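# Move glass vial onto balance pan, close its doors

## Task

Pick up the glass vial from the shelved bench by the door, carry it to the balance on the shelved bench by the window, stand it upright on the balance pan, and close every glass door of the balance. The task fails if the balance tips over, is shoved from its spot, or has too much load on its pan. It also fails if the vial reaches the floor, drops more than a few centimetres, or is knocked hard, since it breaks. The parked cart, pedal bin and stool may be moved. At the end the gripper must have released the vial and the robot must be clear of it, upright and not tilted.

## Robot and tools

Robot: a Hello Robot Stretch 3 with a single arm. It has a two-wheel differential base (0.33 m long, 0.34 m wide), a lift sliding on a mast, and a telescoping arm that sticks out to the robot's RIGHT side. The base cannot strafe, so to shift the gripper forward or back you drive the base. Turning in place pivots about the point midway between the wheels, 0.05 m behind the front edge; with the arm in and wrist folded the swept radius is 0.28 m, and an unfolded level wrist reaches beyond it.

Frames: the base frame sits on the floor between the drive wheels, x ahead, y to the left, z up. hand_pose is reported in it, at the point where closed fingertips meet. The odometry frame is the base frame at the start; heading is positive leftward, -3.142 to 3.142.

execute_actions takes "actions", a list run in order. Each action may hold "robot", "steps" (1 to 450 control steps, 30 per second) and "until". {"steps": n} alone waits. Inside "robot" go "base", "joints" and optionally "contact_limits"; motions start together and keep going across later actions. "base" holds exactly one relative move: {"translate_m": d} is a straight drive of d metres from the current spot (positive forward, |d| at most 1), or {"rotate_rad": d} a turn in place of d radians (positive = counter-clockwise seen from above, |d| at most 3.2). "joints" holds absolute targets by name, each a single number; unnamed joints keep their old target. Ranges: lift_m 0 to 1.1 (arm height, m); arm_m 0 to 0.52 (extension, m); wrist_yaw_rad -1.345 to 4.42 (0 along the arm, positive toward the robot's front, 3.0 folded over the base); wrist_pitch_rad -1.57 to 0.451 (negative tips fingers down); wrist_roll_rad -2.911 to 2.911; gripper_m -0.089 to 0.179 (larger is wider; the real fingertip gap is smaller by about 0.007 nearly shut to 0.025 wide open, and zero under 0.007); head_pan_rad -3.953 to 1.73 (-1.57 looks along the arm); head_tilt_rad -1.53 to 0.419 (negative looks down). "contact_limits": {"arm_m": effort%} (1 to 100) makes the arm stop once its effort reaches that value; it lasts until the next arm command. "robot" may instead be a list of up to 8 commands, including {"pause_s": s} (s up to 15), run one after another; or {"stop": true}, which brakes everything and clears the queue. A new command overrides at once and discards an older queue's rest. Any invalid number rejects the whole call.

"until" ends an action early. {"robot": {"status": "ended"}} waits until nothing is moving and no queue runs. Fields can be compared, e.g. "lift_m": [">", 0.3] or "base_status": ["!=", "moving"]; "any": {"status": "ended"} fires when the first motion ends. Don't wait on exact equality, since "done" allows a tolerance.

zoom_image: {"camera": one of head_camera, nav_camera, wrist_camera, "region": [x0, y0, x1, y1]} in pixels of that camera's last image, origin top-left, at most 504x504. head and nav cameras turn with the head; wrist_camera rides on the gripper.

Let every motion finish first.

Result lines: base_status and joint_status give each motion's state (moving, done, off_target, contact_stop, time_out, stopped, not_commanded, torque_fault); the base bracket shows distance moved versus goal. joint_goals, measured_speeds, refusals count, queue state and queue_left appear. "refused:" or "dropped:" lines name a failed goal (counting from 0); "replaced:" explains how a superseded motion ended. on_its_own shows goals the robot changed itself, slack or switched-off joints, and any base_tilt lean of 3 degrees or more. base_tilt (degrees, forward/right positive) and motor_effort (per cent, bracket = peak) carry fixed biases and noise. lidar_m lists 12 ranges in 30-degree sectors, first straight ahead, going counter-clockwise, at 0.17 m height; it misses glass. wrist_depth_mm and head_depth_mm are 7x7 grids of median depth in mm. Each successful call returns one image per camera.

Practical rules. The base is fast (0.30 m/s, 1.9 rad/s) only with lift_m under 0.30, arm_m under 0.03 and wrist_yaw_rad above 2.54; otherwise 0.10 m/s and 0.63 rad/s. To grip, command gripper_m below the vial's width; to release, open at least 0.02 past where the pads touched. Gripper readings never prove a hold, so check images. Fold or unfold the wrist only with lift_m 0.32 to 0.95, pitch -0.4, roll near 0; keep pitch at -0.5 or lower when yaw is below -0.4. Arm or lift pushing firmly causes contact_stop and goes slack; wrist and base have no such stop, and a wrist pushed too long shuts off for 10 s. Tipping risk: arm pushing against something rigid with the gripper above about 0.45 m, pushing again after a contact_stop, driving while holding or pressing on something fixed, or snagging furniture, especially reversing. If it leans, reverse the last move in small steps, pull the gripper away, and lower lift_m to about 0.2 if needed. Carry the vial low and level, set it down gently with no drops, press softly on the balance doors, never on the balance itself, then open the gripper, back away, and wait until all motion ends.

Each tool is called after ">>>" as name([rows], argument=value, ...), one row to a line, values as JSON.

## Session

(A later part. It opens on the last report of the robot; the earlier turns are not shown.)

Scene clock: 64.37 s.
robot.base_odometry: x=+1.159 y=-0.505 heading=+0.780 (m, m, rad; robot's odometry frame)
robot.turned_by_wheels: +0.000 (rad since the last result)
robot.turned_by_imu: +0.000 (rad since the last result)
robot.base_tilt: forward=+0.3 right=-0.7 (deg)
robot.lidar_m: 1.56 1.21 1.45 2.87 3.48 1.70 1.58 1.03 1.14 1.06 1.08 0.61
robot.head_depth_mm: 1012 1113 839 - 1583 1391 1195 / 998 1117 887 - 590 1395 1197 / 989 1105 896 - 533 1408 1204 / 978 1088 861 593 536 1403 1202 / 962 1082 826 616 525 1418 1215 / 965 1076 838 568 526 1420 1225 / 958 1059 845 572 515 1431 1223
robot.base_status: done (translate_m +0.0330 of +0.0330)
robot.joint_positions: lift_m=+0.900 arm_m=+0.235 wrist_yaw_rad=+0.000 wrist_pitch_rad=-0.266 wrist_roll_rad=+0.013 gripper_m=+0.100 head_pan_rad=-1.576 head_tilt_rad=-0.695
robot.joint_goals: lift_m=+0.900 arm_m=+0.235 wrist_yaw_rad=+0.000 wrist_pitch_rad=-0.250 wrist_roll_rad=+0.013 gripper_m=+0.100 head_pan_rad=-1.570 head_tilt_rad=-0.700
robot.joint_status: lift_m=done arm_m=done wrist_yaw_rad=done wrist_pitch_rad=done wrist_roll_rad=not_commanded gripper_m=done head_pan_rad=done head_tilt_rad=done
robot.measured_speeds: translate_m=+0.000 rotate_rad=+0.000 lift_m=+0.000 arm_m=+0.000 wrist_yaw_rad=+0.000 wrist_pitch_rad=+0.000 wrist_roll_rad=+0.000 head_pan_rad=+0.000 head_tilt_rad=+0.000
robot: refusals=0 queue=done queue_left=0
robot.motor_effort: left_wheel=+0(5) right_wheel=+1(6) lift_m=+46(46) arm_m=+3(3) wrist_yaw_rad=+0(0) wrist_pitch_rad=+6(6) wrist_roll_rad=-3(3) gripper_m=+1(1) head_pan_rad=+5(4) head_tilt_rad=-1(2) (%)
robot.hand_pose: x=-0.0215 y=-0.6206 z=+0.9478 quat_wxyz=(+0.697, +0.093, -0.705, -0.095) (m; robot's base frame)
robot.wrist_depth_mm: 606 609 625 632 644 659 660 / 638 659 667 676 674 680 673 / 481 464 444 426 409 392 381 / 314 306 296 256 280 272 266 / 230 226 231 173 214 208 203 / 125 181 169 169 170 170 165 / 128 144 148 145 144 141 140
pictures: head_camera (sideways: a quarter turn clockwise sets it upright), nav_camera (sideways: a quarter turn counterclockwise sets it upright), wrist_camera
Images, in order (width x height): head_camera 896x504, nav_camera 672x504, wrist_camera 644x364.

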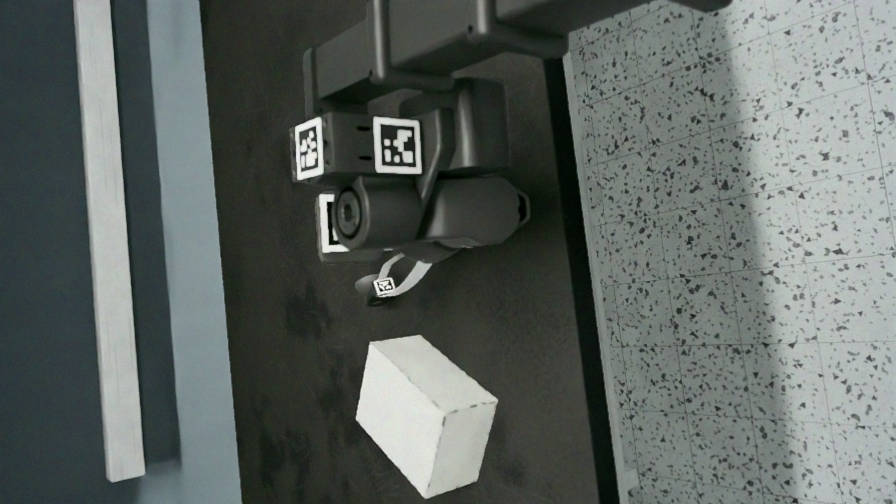

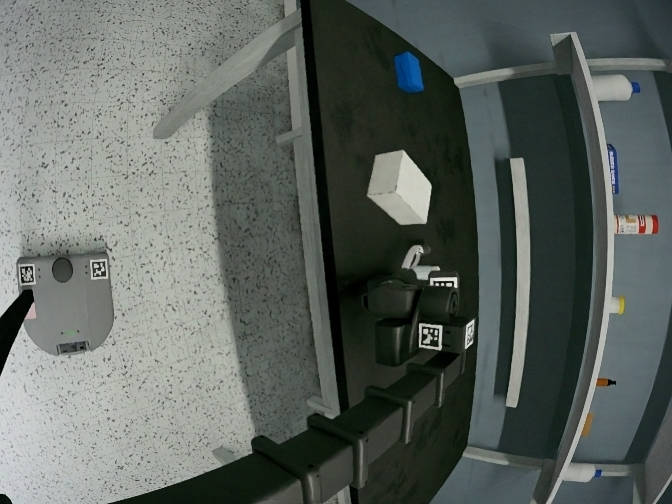

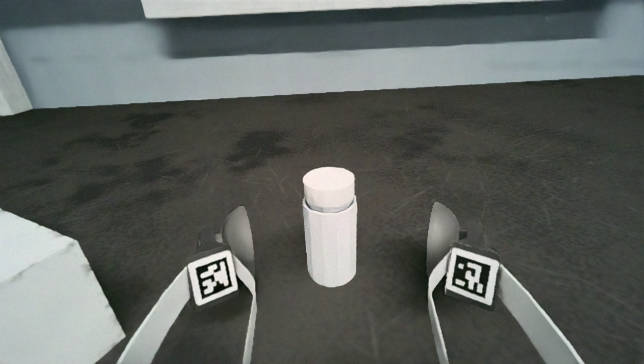

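>>> execute_actions([
  {"robot":[{"base":{"translate_m":0.005},"joints":{"arm_m":0.244}},{"joints":{"gripper_m":0.045}}],"steps":450,"until":{"robot":{"status":"ended"}}},
])

Scene clock: 67.77 s.
robot.base_odometry: x=+1.163 y=-0.502 heading=+0.780 (m, m, rad; robot's odometry frame)
robot.turned_by_wheels: +0.000 (rad since the last result)
robot.turned_by_imu: +0.000 (rad since the last result)
robot.base_tilt: forward=+0.1 right=-0.6 (deg)
robot.lidar_m: 1.56 1.21 1.45 2.88 3.51 1.71 1.59 1.04 1.14 1.06 1.08 0.60
robot.head_depth_mm: 1007 1115 835 - 1565 1388 1197 / 998 1117 908 556 590 1387 1194 / 989 1108 897 - 535 1411 1199 / 975 1088 866 594 536 1417 1207 / 962 1091 827 614 523 1406 1209 / 964 1070 836 567 528 1421 1219 / 959 1062 847 573 514 1433 1224
robot.base_status: done (translate_m +0.0050 of +0.0050)
robot.joint_positions: lift_m=+0.900 arm_m=+0.244 wrist_yaw_rad=+0.000 wrist_pitch_rad=-0.266 wrist_roll_rad=+0.013 gripper_m=+0.045 head_pan_rad=-1.576 head_tilt_rad=-0.695
robot.joint_goals: lift_m=+0.900 arm_m=+0.244 wrist_yaw_rad=+0.000 wrist_pitch_rad=-0.250 wrist_roll_rad=+0.013 gripper_m=+0.045 head_pan_rad=-1.570 head_tilt_rad=-0.700
robot.joint_status: lift_m=done arm_m=done wrist_yaw_rad=done wrist_pitch_rad=done wrist_roll_rad=not_commanded gripper_m=done head_pan_rad=done head_tilt_rad=done
robot.measured_speeds: translate_m=+0.000 rotate_rad=+0.000 lift_m=+0.000 arm_m=+0.000 wrist_yaw_rad=+0.000 wrist_pitch_rad=+0.000 wrist_roll_rad=+0.000 head_pan_rad=+0.000 head_tilt_rad=+0.000
robot: refusals=0 queue=done queue_left=0
robot.motor_effort: left_wheel=+0(5) right_wheel=+0(6) lift_m=+46(46) arm_m=+4(2) wrist_yaw_rad=+0(0) wrist_pitch_rad=+6(6) wrist_roll_rad=-3(2) gripper_m=+0(95) head_pan_rad=+5(3) head_tilt_rad=-2(2) (%)
robot.hand_pose: x=-0.0215 y=-0.6296 z=+0.9478 quat_wxyz=(+0.697, +0.093, -0.705, -0.095) (m; robot's base frame)
robot.wrist_depth_mm: 598 611 617 630 635 658 654 / 635 645 657 661 666 681 677 / 484 464 445 426 411 392 377 / 314 303 292 272 279 273 265 / 232 226 222 150 221 208 204 / 118 180 177 162 165 169 165 / 121 147 147 145 144 141 139
pictures: head_camera (sideways: a quarter turn clockwise sets it upright), nav_camera (sideways: a quarter turn counterclockwise sets it upright), wrist_camera
Images, in order (width x height): head_camera 896x504, nav_camera 672x504, wrist_camera 644x364.

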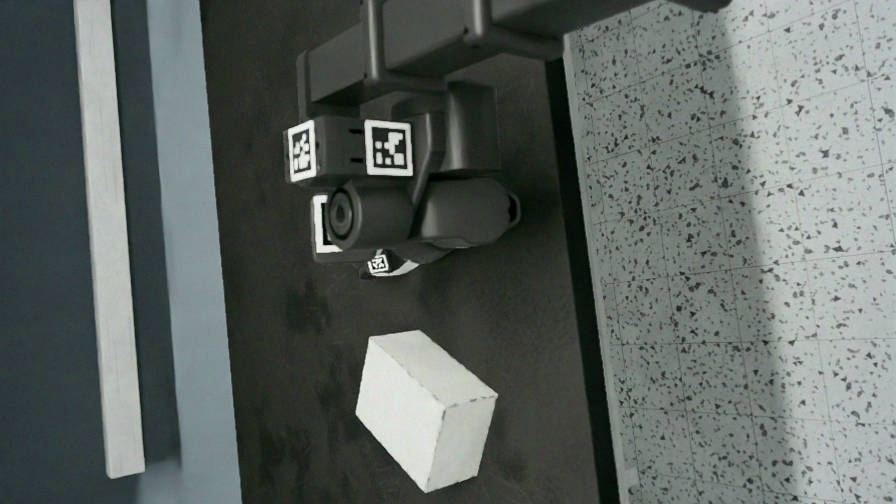

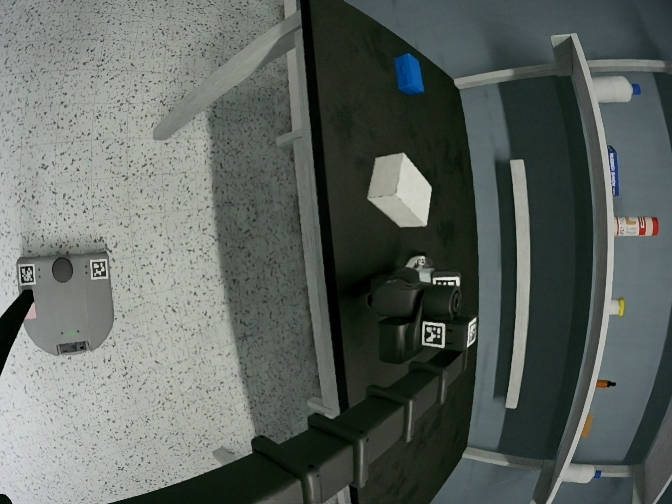

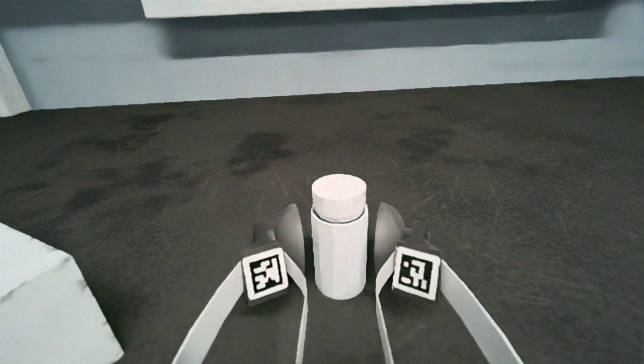

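>>> execute_actions([
  {"robot":[{"joints":{"gripper_m":0.0}},{"joints":{"lift_m":0.925}}],"steps":450,"until":{"robot":{"status":"ended"}}},
])

Scene clock: 70.37 s.
robot.base_odometry: x=+1.163 y=-0.502 heading=+0.780 (m, m, rad; robot's odometry frame)
robot.turned_by_wheels: +0.000 (rad since the last result)
robot.turned_by_imu: +0.000 (rad since the last result)
robot.base_tilt: forward=+0.3 right=-0.6 (deg)
robot.lidar_m: 1.56 1.21 1.45 2.88 3.50 1.70 1.59 1.04 1.14 1.06 1.08 0.60
robot.head_depth_mm: 1010 1114 - - 1556 1388 1193 / 1000 1117 - 563 589 1394 1195 / 990 1101 - - 535 1408 1201 / 973 1089 862 594 535 1420 1206 / 965 1090 828 613 524 1417 1211 / 962 1081 838 566 529 1429 1214 / 955 1060 846 571 514 1431 1223
robot.base_status: done (translate_m +0.0050 of +0.0050)
robot.joint_positions: lift_m=+0.925 arm_m=+0.244 wrist_yaw_rad=+0.000 wrist_pitch_rad=-0.268 wrist_roll_rad=+0.013 gripper_m=+0.001 head_pan_rad=-1.576 head_tilt_rad=-0.695
robot.joint_goals: lift_m=+0.925 arm_m=+0.244 wrist_yaw_rad=+0.000 wrist_pitch_rad=-0.250 wrist_roll_rad=+0.013 gripper_m=+0.000 head_pan_rad=-1.570 head_tilt_rad=-0.700
robot.joint_status: lift_m=done arm_m=done wrist_yaw_rad=done wrist_pitch_rad=done wrist_roll_rad=not_commanded gripper_m=done head_pan_rad=done head_tilt_rad=done
robot.measured_speeds: translate_m=+0.000 rotate_rad=+0.000 lift_m=+0.000 arm_m=+0.000 wrist_yaw_rad=+0.000 wrist_pitch_rad=+0.000 wrist_roll_rad=+0.000 head_pan_rad=+0.000 head_tilt_rad=+0.000
robot: refusals=0 queue=done queue_left=0
robot.motor_effort: left_wheel=+0(0) right_wheel=+0(0) lift_m=+46(45) arm_m=+3(4) wrist_yaw_rad=+0(0) wrist_pitch_rad=+8(7) wrist_roll_rad=-3(2) gripper_m=-11(95) head_pan_rad=+4(3) head_tilt_rad=-2(2) (%)
robot.hand_pose: x=-0.0215 y=-0.6294 z=+0.9722 quat_wxyz=(+0.696, +0.094, -0.705, -0.095) (m; robot's base frame)
robot.wrist_depth_mm: 591 598 540 623 631 645 646 / 636 637 661 669 678 686 695 / 568 550 523 504 478 461 446 / 369 359 350 323 332 320 312 / 273 266 262 147 261 246 241 / 178 212 210 164 196 200 196 / 121 172 174 172 170 167 165
pictures: head_camera (sideways: a quarter turn clockwise sets it upright), nav_camera (sideways: a quarter turn counterclockwise sets it upright), wrist_camera
Images, in order (width x height): head_camera 896x504, nav_camera 672x504, wrist_camera 644x364.

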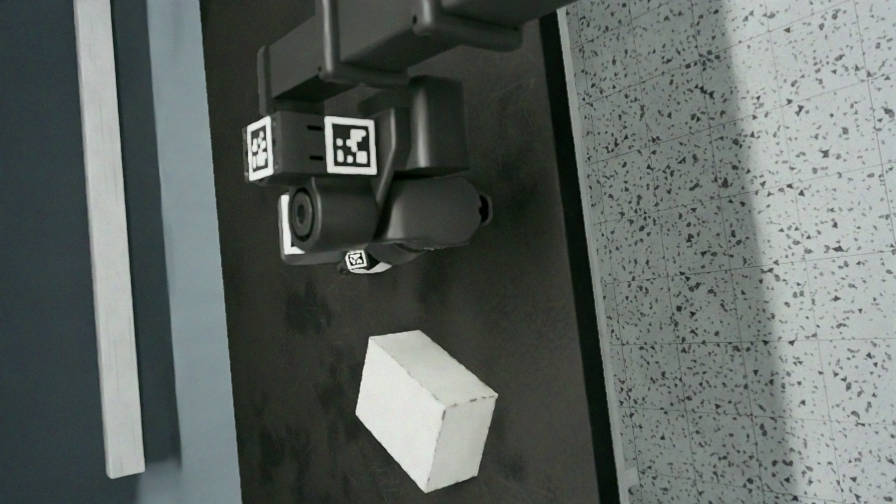

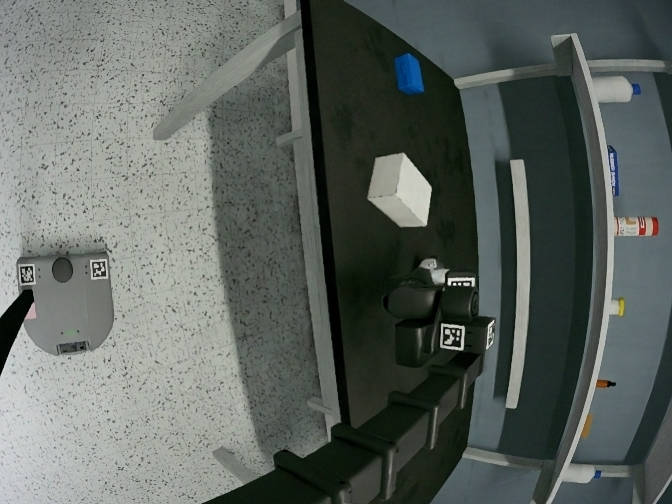

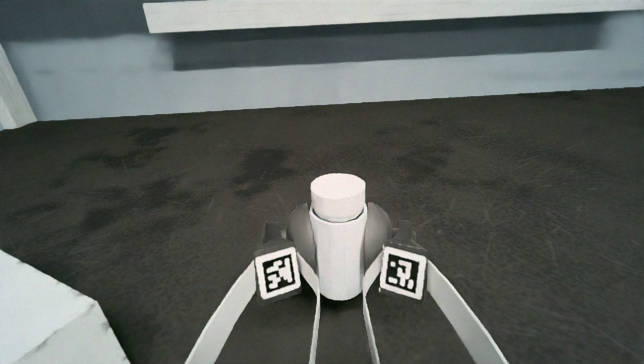

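>>> execute_actions([
  {"robot":[{"joints":{"gripper_m":-0.015,"lift_m":0.94,"arm_m":0.0,"head_pan_rad":0,"head_tilt_rad":-0.5}},{"joints":{"wrist_yaw_rad":2.7}},{"joints":{"lift_m":0.29,"wrist_pitch_rad":-0.35},"base":{"rotate_rad":2.19}}],"steps":450,"until":{"robot":{"status":"ended"}}},
])

Scene clock: 88.10 s.
robot.base_odometry: x=+1.163 y=-0.502 heading=+2.970 (m, m, rad; robot's odometry frame)
robot.turned_by_wheels: +2.190 (rad since the last result)
robot.turned_by_imu: +2.200 (rad since the last result)
robot.base_tilt: forward=+0.3 right=-0.5 (deg)
robot.lidar_m: 2.26 1.66 1.59 1.03 1.10 1.06 0.62 0.60 1.56 1.20 1.58 2.88
robot.head_depth_mm: 3085 2907 3613 2810 2022 1608 1312 / 3210 3428 3720 2858 2056 1610 1325 / 3396 3679 3960 2855 2080 1615 1325 / 3616 3922 - 2889 2074 1636 1343 / 3437 3646 3858 2903 2108 1639 1342 / 2984 3166 3379 2601 2136 1643 1356 / 2617 2724 2047 2194 2122 1656 1351
robot.base_status: done (rotate_rad +2.1899 of +2.1900)
robot.joint_positions: lift_m=+0.290 arm_m=+0.001 wrist_yaw_rad=+2.698 wrist_pitch_rad=-0.368 wrist_roll_rad=+0.013 gripper_m=-0.014 head_pan_rad=-0.007 head_tilt_rad=-0.507
robot.joint_goals: lift_m=+0.290 arm_m=+0.000 wrist_yaw_rad=+2.700 wrist_pitch_rad=-0.350 wrist_roll_rad=+0.013 gripper_m=-0.015 head_pan_rad=+0.000 head_tilt_rad=-0.500
robot.joint_status: lift_m=done arm_m=done wrist_yaw_rad=done wrist_pitch_rad=done wrist_roll_rad=not_commanded gripper_m=done head_pan_rad=done head_tilt_rad=done
robot.measured_speeds: translate_m=+0.000 rotate_rad=+0.000 lift_m=+0.000 arm_m=+0.000 wrist_yaw_rad=+0.000 wrist_pitch_rad=+0.000 wrist_roll_rad=+0.000 head_pan_rad=+0.000 head_tilt_rad=+0.000
robot: refusals=0 queue=done queue_left=0
robot.motor_effort: left_wheel=-1(5) right_wheel=+2(7) lift_m=+25(48) arm_m=-5(6) wrist_yaw_rad=+2(1) wrist_pitch_rad=+7(8) wrist_roll_rad=-3(3) gripper_m=-18(83) head_pan_rad=+5(62) head_tilt_rad=+3(17) (%)
robot.hand_pose: x=+0.0777 y=+0.0621 z=+0.3145 quat_wxyz=(+0.279, +0.711, -0.029, +0.645) (m; robot's base frame)
robot.wrist_depth_mm: - - - - - - - / - - - - - - - / - - - - - 986 954 / - 826 811 753 754 744 723 / - 652 636 146 633 595 581 / - 541 529 164 494 501 491 / 455 - - 443 432 430 423
pictures: head_camera (sideways: a quarter turn clockwise sets it upright), nav_camera (sideways: a quarter turn counterclockwise sets it upright), wrist_camera
Images, in order (width x height): head_camera 896x504, nav_camera 672x504, wrist_camera 644x364.

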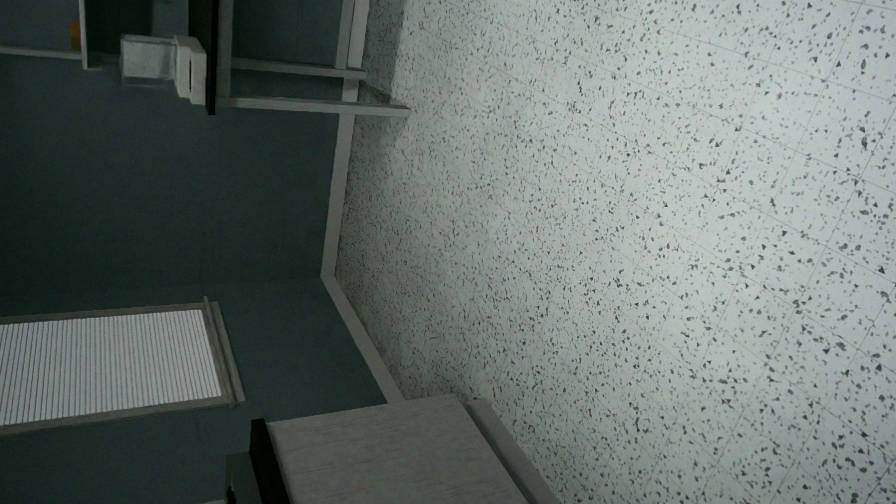

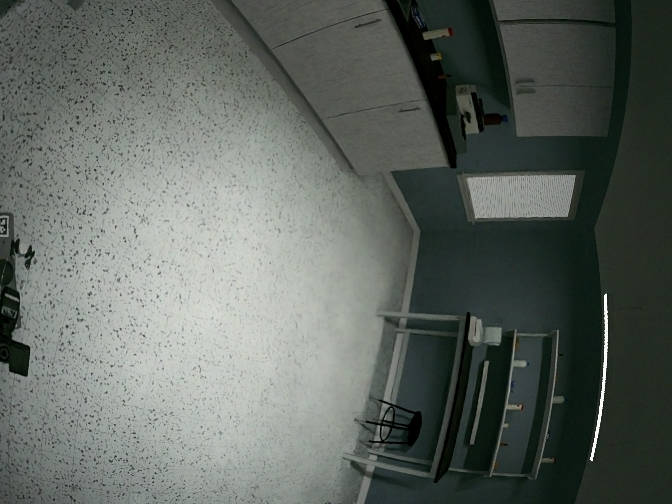

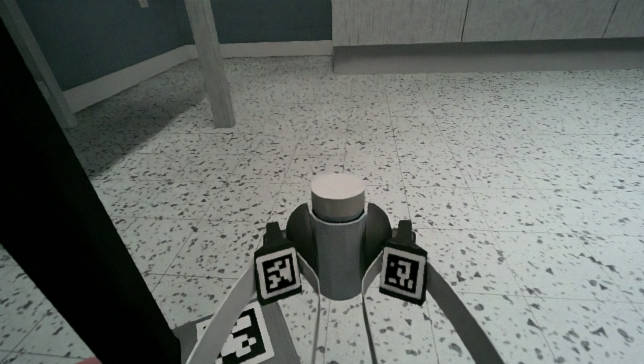

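>>> execute_actions([
  {"robot":{"base":{"translate_m":1.0}},"steps":200,"until":{"robot":{"translate_m":[">",0.8]}}},
  {"robot":{"base":{"translate_m":1.0}},"steps":200,"until":{"robot":{"translate_m":[">",0.8]}}},
  {"robot":{"base":{"translate_m":1.0}},"steps":200,"until":{"robot":{"translate_m":[">",0.28]}}},
  {"robot":[{"base":{"translate_m":1.0}},{"base":{"rotate_rad":-0.545},"joints":{"head_pan_rad":-1.4,"head_tilt_rad":-0.4}},{"base":{"translate_m":0.45}},{"joints":{"lift_m":0.93}}],"steps":450,"until":{"robot":{"status":"ended"}}},
])

Scene clock: 113.90 s.
robot.base_odometry: x=-2.029 y=+0.288 heading=+2.425 (m, m, rad; robot's odometry frame)
robot.turned_by_wheels: -0.545 (rad since the last result)
robot.turned_by_imu: -0.530 (rad since the last result)
robot.base_tilt: forward=+0.4 right=-0.6 (deg)
robot.lidar_m: 0.64 0.67 0.78 0.75 0.77 1.05 1.26 3.88 2.71 0.59 0.79 0.67
robot.head_depth_mm: 2564 2759 2883 2606 634 661 759 / 2609 2803 2868 1036 619 679 1345 / 2641 2802 1829 773 618 1674 1443 / 2687 2856 1875 712 625 1680 1446 / 2260 1996 1513 713 638 1709 1449 / 1541 1574 1500 1016 692 1572 1405 / 1268 1239 1239 1105 730 1328 1271
robot.base_status: done (translate_m +0.4500 of +0.4500)
robot.joint_positions: lift_m=+0.851 arm_m=+0.001 wrist_yaw_rad=+2.698 wrist_pitch_rad=-0.368 wrist_roll_rad=+0.013 gripper_m=-0.014 head_pan_rad=-1.393 head_tilt_rad=-0.408
robot.joint_goals: lift_m=+0.930 arm_m=+0.000 wrist_yaw_rad=+2.700 wrist_pitch_rad=-0.350 wrist_roll_rad=+0.013 gripper_m=-0.015 head_pan_rad=-1.400 head_tilt_rad=-0.400
robot.joint_status: lift_m=moving arm_m=done wrist_yaw_rad=done wrist_pitch_rad=done wrist_roll_rad=not_commanded gripper_m=done head_pan_rad=done head_tilt_rad=done
robot.measured_speeds: translate_m=+0.000 rotate_rad=+0.000 lift_m=+0.110 arm_m=+0.000 wrist_yaw_rad=+0.000 wrist_pitch_rad=+0.000 wrist_roll_rad=+0.000 head_pan_rad=+0.000 head_tilt_rad=+0.000
robot: refusals=0 queue=running queue_left=0
robot.motor_effort: left_wheel=+1(9) right_wheel=-1(10) lift_m=+45(48) arm_m=-5(5) wrist_yaw_rad=+2(2) wrist_pitch_rad=+7(7) wrist_roll_rad=-2(3) gripper_m=-19(18) head_pan_rad=-4(62) head_tilt_rad=+3(13) (%)
robot.hand_pose: x=+0.0776 y=+0.0621 z=+0.8746 quat_wxyz=(+0.279, +0.711, -0.028, +0.645) (m; robot's base frame)
robot.wrist_depth_mm: 580 633 698 777 841 634 496 / 609 668 747 838 928 653 504 / 664 730 827 923 969 694 529 / - 787 901 976 - 718 549 / - 880 971 146 - 760 581 / - 963 - 164 - 801 596 / 893 - - - - 807 618
pictures: head_camera (sideways: a quarter turn clockwise sets it upright), nav_camera (sideways: a quarter turn counterclockwise sets it upright), wrist_camera
Images, in order (width x height): head_camera 896x504, nav_camera 672x504, wrist_camera 644x364.

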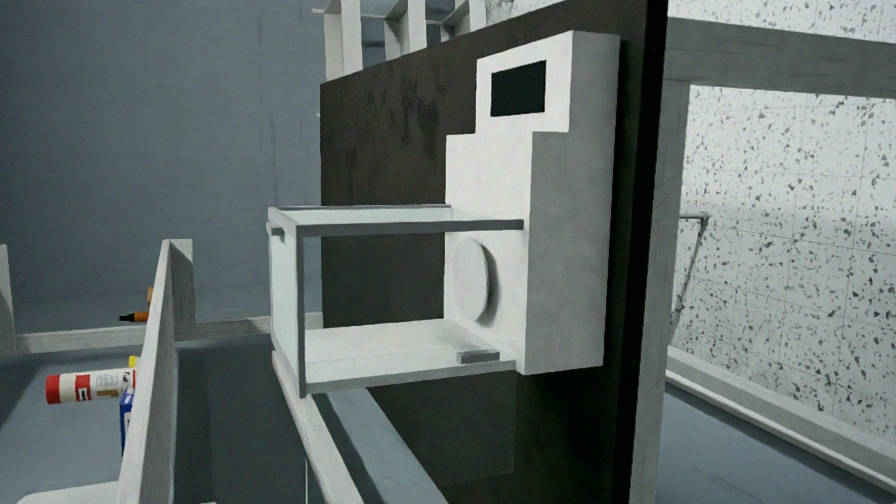

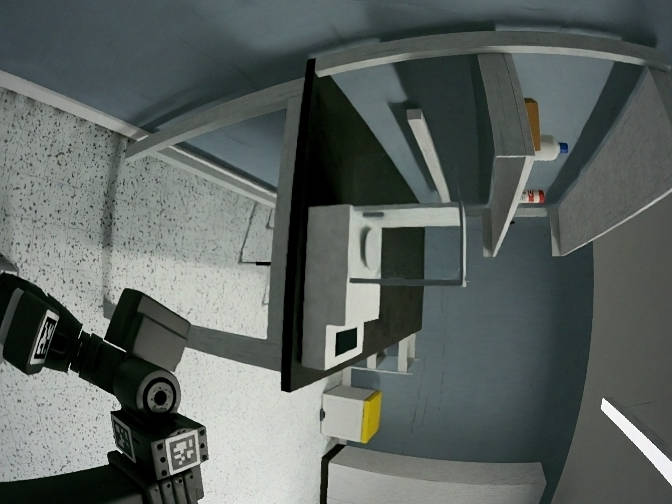

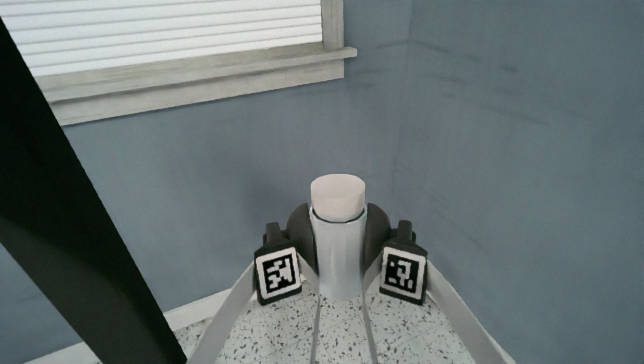

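>>> zoom_image(camera="head_camera", region=[240, 170, 620, 504])

Region (240, 170, 620, 504) of head_camera's 896x504 image, scaled by 1.326, with more detail than that image has; it fills the top 443 rows of this view, and the rest is white.

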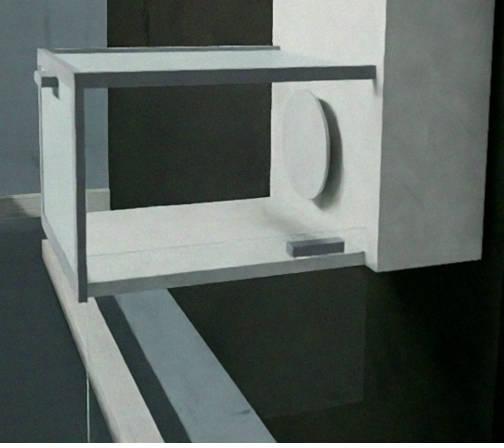

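>>> execute_actions([
  {"robot":[{"base":{"translate_m":0.17},"joints":{"wrist_yaw_rad":0,"head_pan_rad":-1.57}},{"joints":{"lift_m":1.03,"wrist_pitch_rad":-0.25,"arm_m":0.1}}],"steps":450,"until":{"robot":{"status":"ended"}}},
])

Scene clock: 122.87 s.
robot.base_odometry: x=-2.157 y=+0.400 heading=+2.425 (m, m, rad; robot's odometry frame)
robot.turned_by_wheels: +0.000 (rad since the last result)
robot.turned_by_imu: +0.001 (rad since the last result)
robot.base_tilt: forward=+0.3 right=-0.6 (deg)
robot.lidar_m: 0.47 0.49 0.66 0.75 0.78 1.06 1.43 3.68 0.62 1.43 0.68 0.49
robot.head_depth_mm: 2675 2863 3086 - - - 783 / 2681 2847 2953 - - - 1427 / 2672 2865 1478 - - - 1421 / 2644 2828 1847 1202 621 1677 1436 / 2644 2795 1906 952 687 1635 1436 / 2346 1886 1925 1089 723 1461 1379 / 1425 499 1373 1103 731 1191 1243
robot.base_status: done (translate_m +0.1700 of +0.1700)
robot.joint_positions: lift_m=+1.030 arm_m=+0.100 wrist_yaw_rad=+0.002 wrist_pitch_rad=-0.272 wrist_roll_rad=+0.013 gripper_m=-0.014 head_pan_rad=-1.563 head_tilt_rad=-0.408
robot.joint_goals: lift_m=+1.030 arm_m=+0.100 wrist_yaw_rad=+0.000 wrist_pitch_rad=-0.250 wrist_roll_rad=+0.013 gripper_m=-0.015 head_pan_rad=-1.570 head_tilt_rad=-0.400
robot.joint_status: lift_m=done arm_m=done wrist_yaw_rad=done wrist_pitch_rad=done wrist_roll_rad=not_commanded gripper_m=done head_pan_rad=done head_tilt_rad=done
robot.measured_speeds: translate_m=+0.000 rotate_rad=+0.000 lift_m=+0.000 arm_m=+0.000 wrist_yaw_rad=+0.000 wrist_pitch_rad=+0.000 wrist_roll_rad=+0.000 head_pan_rad=+0.000 head_tilt_rad=+0.000
robot: refusals=0 queue=done queue_left=0
robot.motor_effort: left_wheel=+1(5) right_wheel=-2(3) lift_m=+46(47) arm_m=+4(5) wrist_yaw_rad=+0(3) wrist_pitch_rad=+9(9) wrist_roll_rad=-3(3) gripper_m=-18(18) head_pan_rad=-4(29) head_tilt_rad=+3(3) (%)
robot.hand_pose: x=-0.0211 y=-0.4850 z=+1.0763 quat_wxyz=(+0.696, +0.096, -0.705, -0.096) (m; robot's base frame)
robot.wrist_depth_mm: 549 792 342 - - - - / 526 724 902 - - - - / 537 749 736 811 733 - - / 534 597 544 332 340 439 - / 455 448 426 146 281 284 - / 360 355 351 164 312 302 308 / 385 375 366 360 307 300 295
pictures: head_camera (sideways: a quarter turn clockwise sets it upright), nav_camera (sideways: a quarter turn counterclockwise sets it upright), wrist_camera
Images, in order (width x height): head_camera 896x504, nav_camera 672x504, wrist_camera 644x364.

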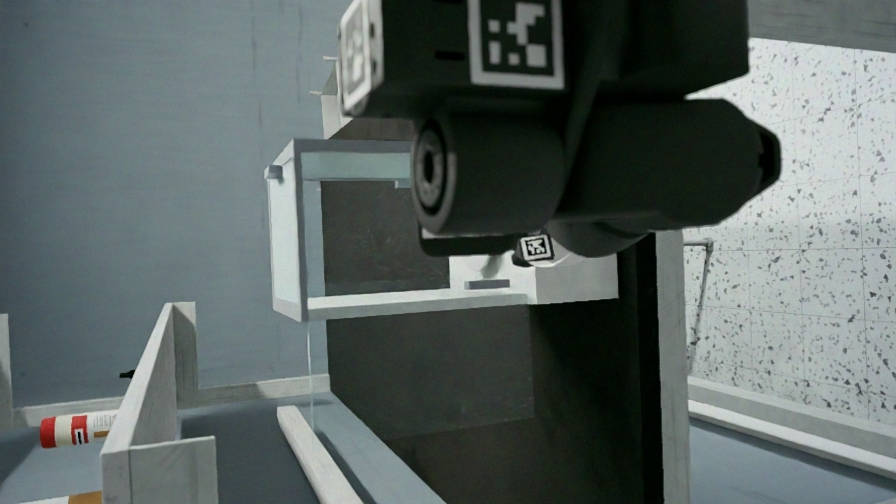

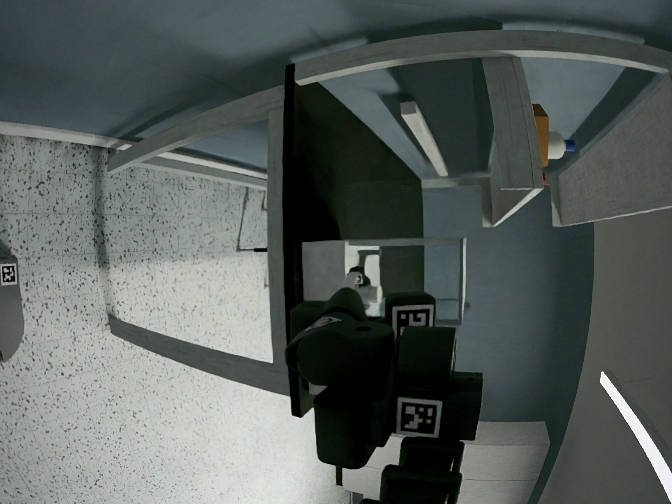

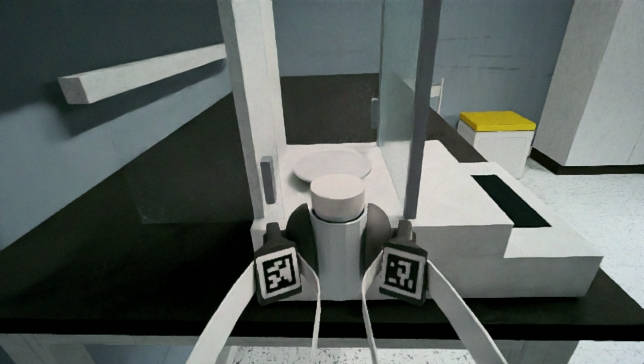

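>>> execute_actions([
  {"robot":{"base":{"translate_m":-0.01},"joints":{"arm_m":0.22},"contact_limits":{"arm_m":15}},"steps":450,"until":{"robot":{"status":"ended"}}},
])

Scene clock: 127.40 s.
robot.base_odometry: x=-2.150 y=+0.394 heading=+2.425 (m, m, rad; robot's odometry frame)
robot.turned_by_wheels: +0.000 (rad since the last result)
robot.turned_by_imu: +0.000 (rad since the last result)
robot.base_tilt: forward=+0.3 right=-0.6 (deg)
robot.lidar_m: 0.48 0.50 0.68 0.75 0.78 1.06 1.41 3.69 0.62 1.47 0.69 0.50
robot.head_depth_mm: 2686 2806 3028 2884 623 704 780 / 2640 2819 3001 - 620 1665 1429 / 2640 2847 2980 - 626 1679 1440 / 2648 2824 2393 1070 624 1673 1443 / 2658 2749 1681 948 655 1640 1441 / 2423 1889 1958 1093 725 1504 1409 / 1447 545 1409 1109 731 1212 1266
robot.base_status: done (translate_m -0.0100 of -0.0100)
robot.joint_positions: lift_m=+1.030 arm_m=+0.220 wrist_yaw_rad=+0.001 wrist_pitch_rad=-0.272 wrist_roll_rad=+0.013 gripper_m=-0.014 head_pan_rad=-1.563 head_tilt_rad=-0.408
robot.joint_goals: lift_m=+1.030 arm_m=+0.220 wrist_yaw_rad=+0.000 wrist_pitch_rad=-0.250 wrist_roll_rad=+0.013 gripper_m=-0.015 head_pan_rad=-1.570 head_tilt_rad=-0.400
robot.joint_status: lift_m=done arm_m=done wrist_yaw_rad=done wrist_pitch_rad=done wrist_roll_rad=not_commanded gripper_m=done head_pan_rad=done head_tilt_rad=done
robot.measured_speeds: translate_m=+0.000 rotate_rad=+0.000 lift_m=+0.000 arm_m=+0.000 wrist_yaw_rad=+0.000 wrist_pitch_rad=+0.000 wrist_roll_rad=+0.000 head_pan_rad=+0.000 head_tilt_rad=+0.000
robot: refusals=0 queue=done queue_left=0
robot.motor_effort: left_wheel=+1(3) right_wheel=-1(5) lift_m=+46(46) arm_m=+4(3) wrist_yaw_rad=+0(1) wrist_pitch_rad=+9(9) wrist_roll_rad=-3(3) gripper_m=-18(18) head_pan_rad=-5(5) head_tilt_rad=+3(3) (%)
robot.contact_limits: arm_m 15 (drawing in: default 33, maximum 53; extending or still: default 42, maximum 70)
robot.hand_pose: x=-0.0212 y=-0.6050 z=+1.0763 quat_wxyz=(+0.696, +0.096, -0.705, -0.096) (m; robot's base frame)
robot.wrist_depth_mm: 546 127 245 - - - - / 511 134 241 - - - - / 541 145 239 820 726 - - / 535 156 234 335 325 - - / 450 422 219 146 254 284 - / 360 354 170 164 196 207 250 / 299 295 181 179 175 175 199
pictures: head_camera (sideways: a quarter turn clockwise sets it upright), nav_camera (sideways: a quarter turn counterclockwise sets it upright), wrist_camera
Images, in order (width x height): head_camera 896x504, nav_camera 672x504, wrist_camera 644x364.

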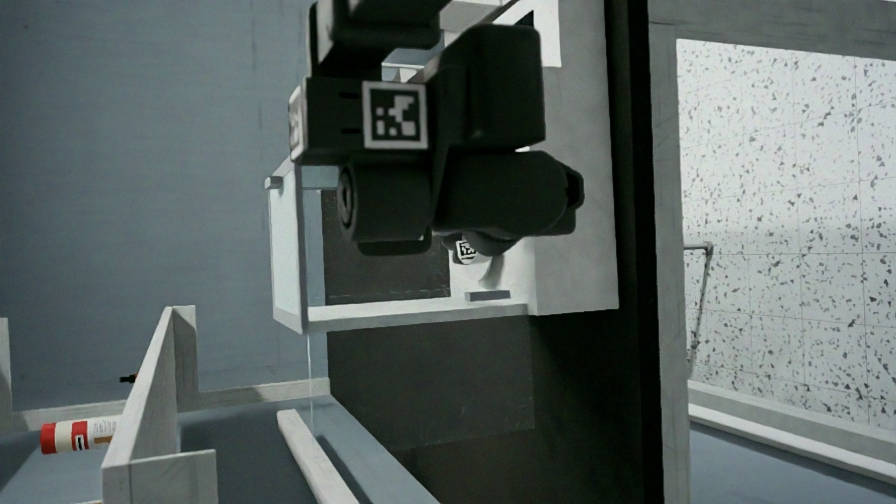

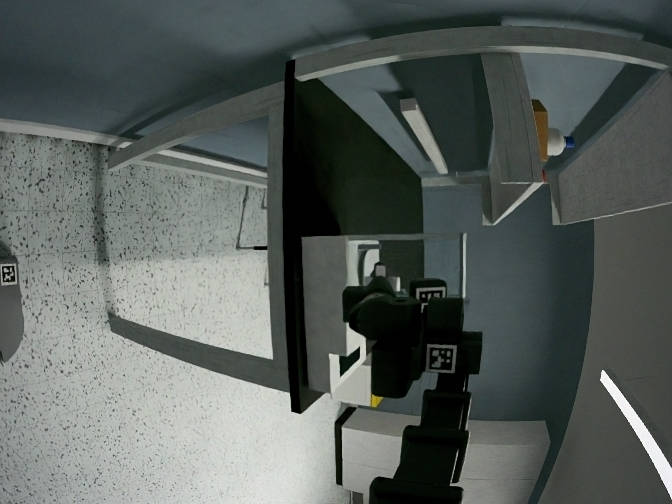

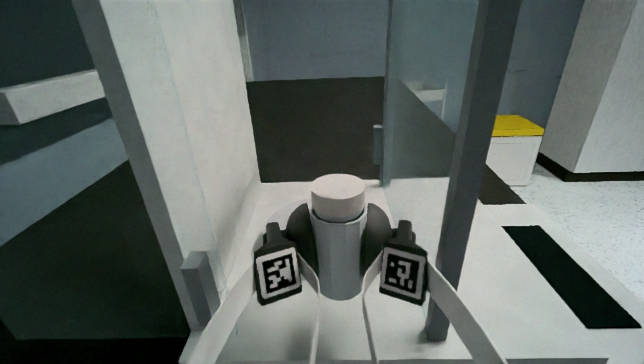

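>>> execute_actions([
  {"robot":{"base":{"translate_m":0.003},"joints":{"arm_m":0.295},"contact_limits":{"arm_m":12}},"steps":450,"until":{"robot":{"status":"ended"}}},
  {"robot":{"joints":{"lift_m":1.015}},"steps":450,"until":{"robot":{"status":"ended"}}},
])

Scene clock: 131.53 s.
robot.base_odometry: x=-2.152 y=+0.395 heading=+2.425 (m, m, rad; robot's odometry frame)
robot.turned_by_wheels: +0.000 (rad since the last result)
robot.turned_by_imu: +0.000 (rad since the last result)
robot.base_tilt: forward=+0.3 right=-0.6 (deg)
robot.lidar_m: 0.48 0.50 0.68 0.75 0.78 1.06 1.42 3.71 0.62 1.46 0.69 0.50
robot.head_depth_mm: 2675 2822 3028 864 629 705 781 / 2671 2830 3006 - 614 1651 1429 / 2684 2860 2991 - 618 1669 1437 / 2650 2841 2947 1067 620 1682 1439 / 2654 2783 1688 1014 656 1637 1442 / 2405 1900 1953 1090 725 1501 1373 / 1443 499 1398 1107 730 1206 1264
robot.base_status: done (translate_m +0.0030 of +0.0030)
robot.joint_positions: lift_m=+1.015 arm_m=+0.295 wrist_yaw_rad=+0.001 wrist_pitch_rad=-0.272 wrist_roll_rad=+0.013 gripper_m=-0.014 head_pan_rad=-1.563 head_tilt_rad=-0.408
robot.joint_goals: lift_m=+1.015 arm_m=+0.295 wrist_yaw_rad=+0.000 wrist_pitch_rad=-0.250 wrist_roll_rad=+0.013 gripper_m=-0.015 head_pan_rad=-1.570 head_tilt_rad=-0.400
robot.joint_status: lift_m=done arm_m=done wrist_yaw_rad=done wrist_pitch_rad=done wrist_roll_rad=not_commanded gripper_m=done head_pan_rad=done head_tilt_rad=done
robot.measured_speeds: translate_m=+0.000 rotate_rad=+0.000 lift_m=+0.000 arm_m=+0.000 wrist_yaw_rad=+0.000 wrist_pitch_rad=+0.000 wrist_roll_rad=+0.000 head_pan_rad=+0.000 head_tilt_rad=+0.000
robot: refusals=0 queue=done queue_left=0
robot.motor_effort: left_wheel=+1(5) right_wheel=+0(5) lift_m=+24(46) arm_m=+3(3) wrist_yaw_rad=-1(1) wrist_pitch_rad=+9(9) wrist_roll_rad=-3(3) gripper_m=-19(17) head_pan_rad=-5(6) head_tilt_rad=+3(3) (%)
robot.contact_limits: arm_m 12 (drawing in: default 33, maximum 53; extending or still: default 42, maximum 70)
robot.hand_pose: x=-0.0212 y=-0.6800 z=+1.0621 quat_wxyz=(+0.696, +0.096, -0.705, -0.096) (m; robot's base frame)
robot.wrist_depth_mm: 95 125 - - - - - / 95 124 - - - - - / 94 123 671 784 700 - - / 94 122 231 504 489 546 - / 93 121 214 146 248 236 286 / 92 120 180 162 177 189 62 / 92 119 160 152 160 158 62
pictures: head_camera (sideways: a quarter turn clockwise sets it upright), nav_camera (sideways: a quarter turn counterclockwise sets it upright), wrist_camera
Images, in order (width x height): head_camera 896x504, nav_camera 672x504, wrist_camera 644x364.

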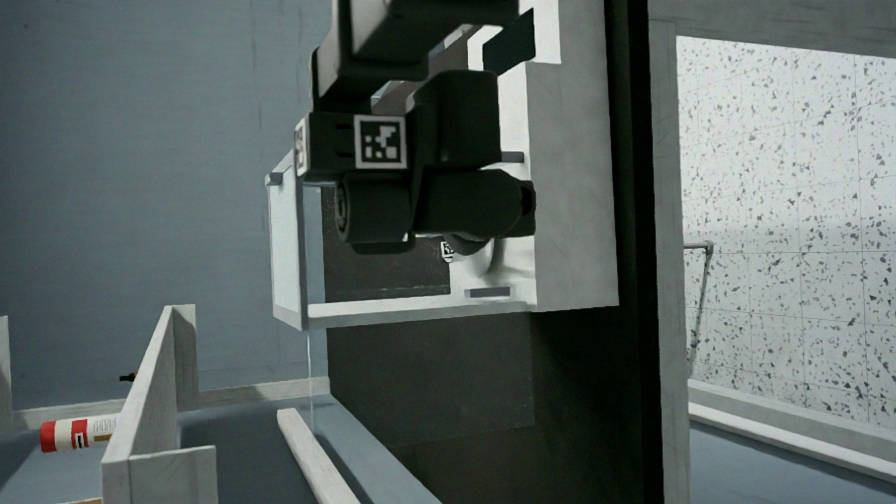

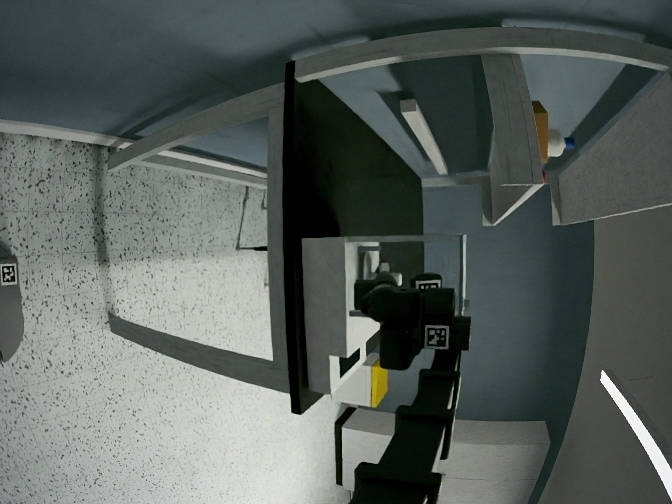

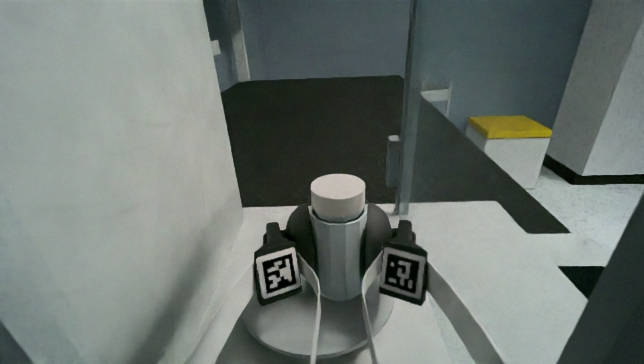

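>>> execute_actions([
  {"robot":{"joints":{"lift_m":1.011,"arm_m":0.303},"contact_limits":{"arm_m":12}},"steps":450,"until":{"robot":{"status":"ended"}}},
])

Scene clock: 134.27 s.
robot.base_odometry: x=-2.152 y=+0.395 heading=+2.425 (m, m, rad; robot's odometry frame)
robot.turned_by_wheels: +0.000 (rad since the last result)
robot.turned_by_imu: +0.000 (rad since the last result)
robot.base_tilt: forward=+0.3 right=-0.6 (deg)
robot.lidar_m: 0.48 0.50 0.67 0.75 0.78 1.05 1.42 3.68 0.62 1.46 0.69 0.50
robot.head_depth_mm: 2649 2887 2993 765 623 706 780 / 2664 2867 3010 - 616 1658 1427 / 2678 2833 2981 - 617 1664 1430 / 2646 2847 2406 1068 621 1690 1441 / 2655 2789 1705 1009 656 1642 1447 / 2401 1890 1931 1093 725 1507 1378 / 1447 499 1391 1104 728 1207 1259
robot.base_status: done (translate_m +0.0030 of +0.0030)
robot.joint_positions: lift_m=+1.011 arm_m=+0.303 wrist_yaw_rad=+0.001 wrist_pitch_rad=-0.269 wrist_roll_rad=+0.013 gripper_m=-0.014 head_pan_rad=-1.563 head_tilt_rad=-0.408
robot.joint_goals: lift_m=+1.011 arm_m=+0.303 wrist_yaw_rad=+0.000 wrist_pitch_rad=-0.250 wrist_roll_rad=+0.013 gripper_m=-0.015 head_pan_rad=-1.570 head_tilt_rad=-0.400
robot.joint_status: lift_m=done arm_m=done wrist_yaw_rad=done wrist_pitch_rad=done wrist_roll_rad=not_commanded gripper_m=done head_pan_rad=done head_tilt_rad=done
robot.measured_speeds: translate_m=+0.000 rotate_rad=+0.000 lift_m=+0.000 arm_m=+0.000 wrist_yaw_rad=+0.000 wrist_pitch_rad=+0.000 wrist_roll_rad=+0.000 head_pan_rad=+0.000 head_tilt_rad=+0.000
robot: refusals=0 queue=done queue_left=0
robot.motor_effort: left_wheel=+1(1) right_wheel=-1(1) lift_m=+24(22) arm_m=+3(3) wrist_yaw_rad=-1(1) wrist_pitch_rad=+8(9) wrist_roll_rad=-3(3) gripper_m=-18(18) head_pan_rad=-5(4) head_tilt_rad=+3(3) (%)
robot.contact_limits: arm_m 12 (drawing in: default 33, maximum 53; extending or still: default 42, maximum 70)
robot.hand_pose: x=-0.0212 y=-0.6883 z=+1.0588 quat_wxyz=(+0.696, +0.095, -0.705, -0.095) (m; robot's base frame)
robot.wrist_depth_mm: 96 125 - - - - - / 95 124 - - - - - / 94 123 679 781 733 - - / 94 122 231 500 479 538 - / 93 121 211 146 243 229 - / 92 120 180 160 174 185 218 / 92 119 152 144 153 155 149
pictures: head_camera (sideways: a quarter turn clockwise sets it upright), nav_camera (sideways: a quarter turn counterclockwise sets it upright), wrist_camera
Images, in order (width x height): head_camera 896x504, nav_camera 672x504, wrist_camera 644x364.

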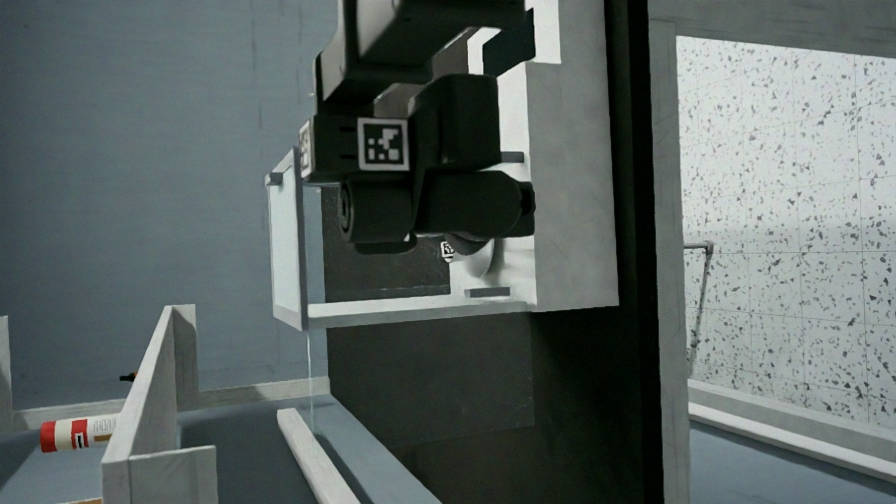

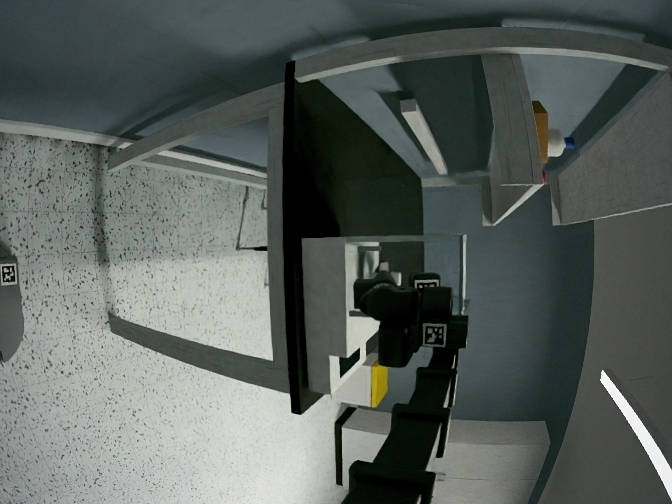

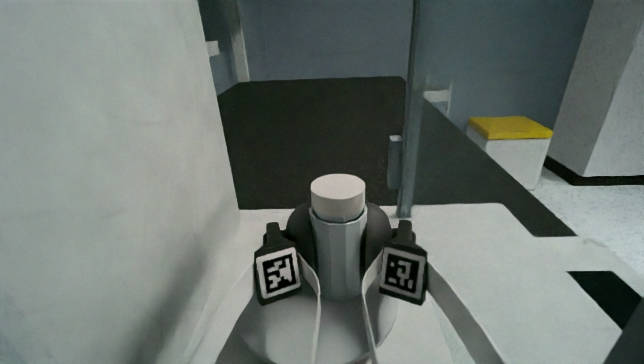

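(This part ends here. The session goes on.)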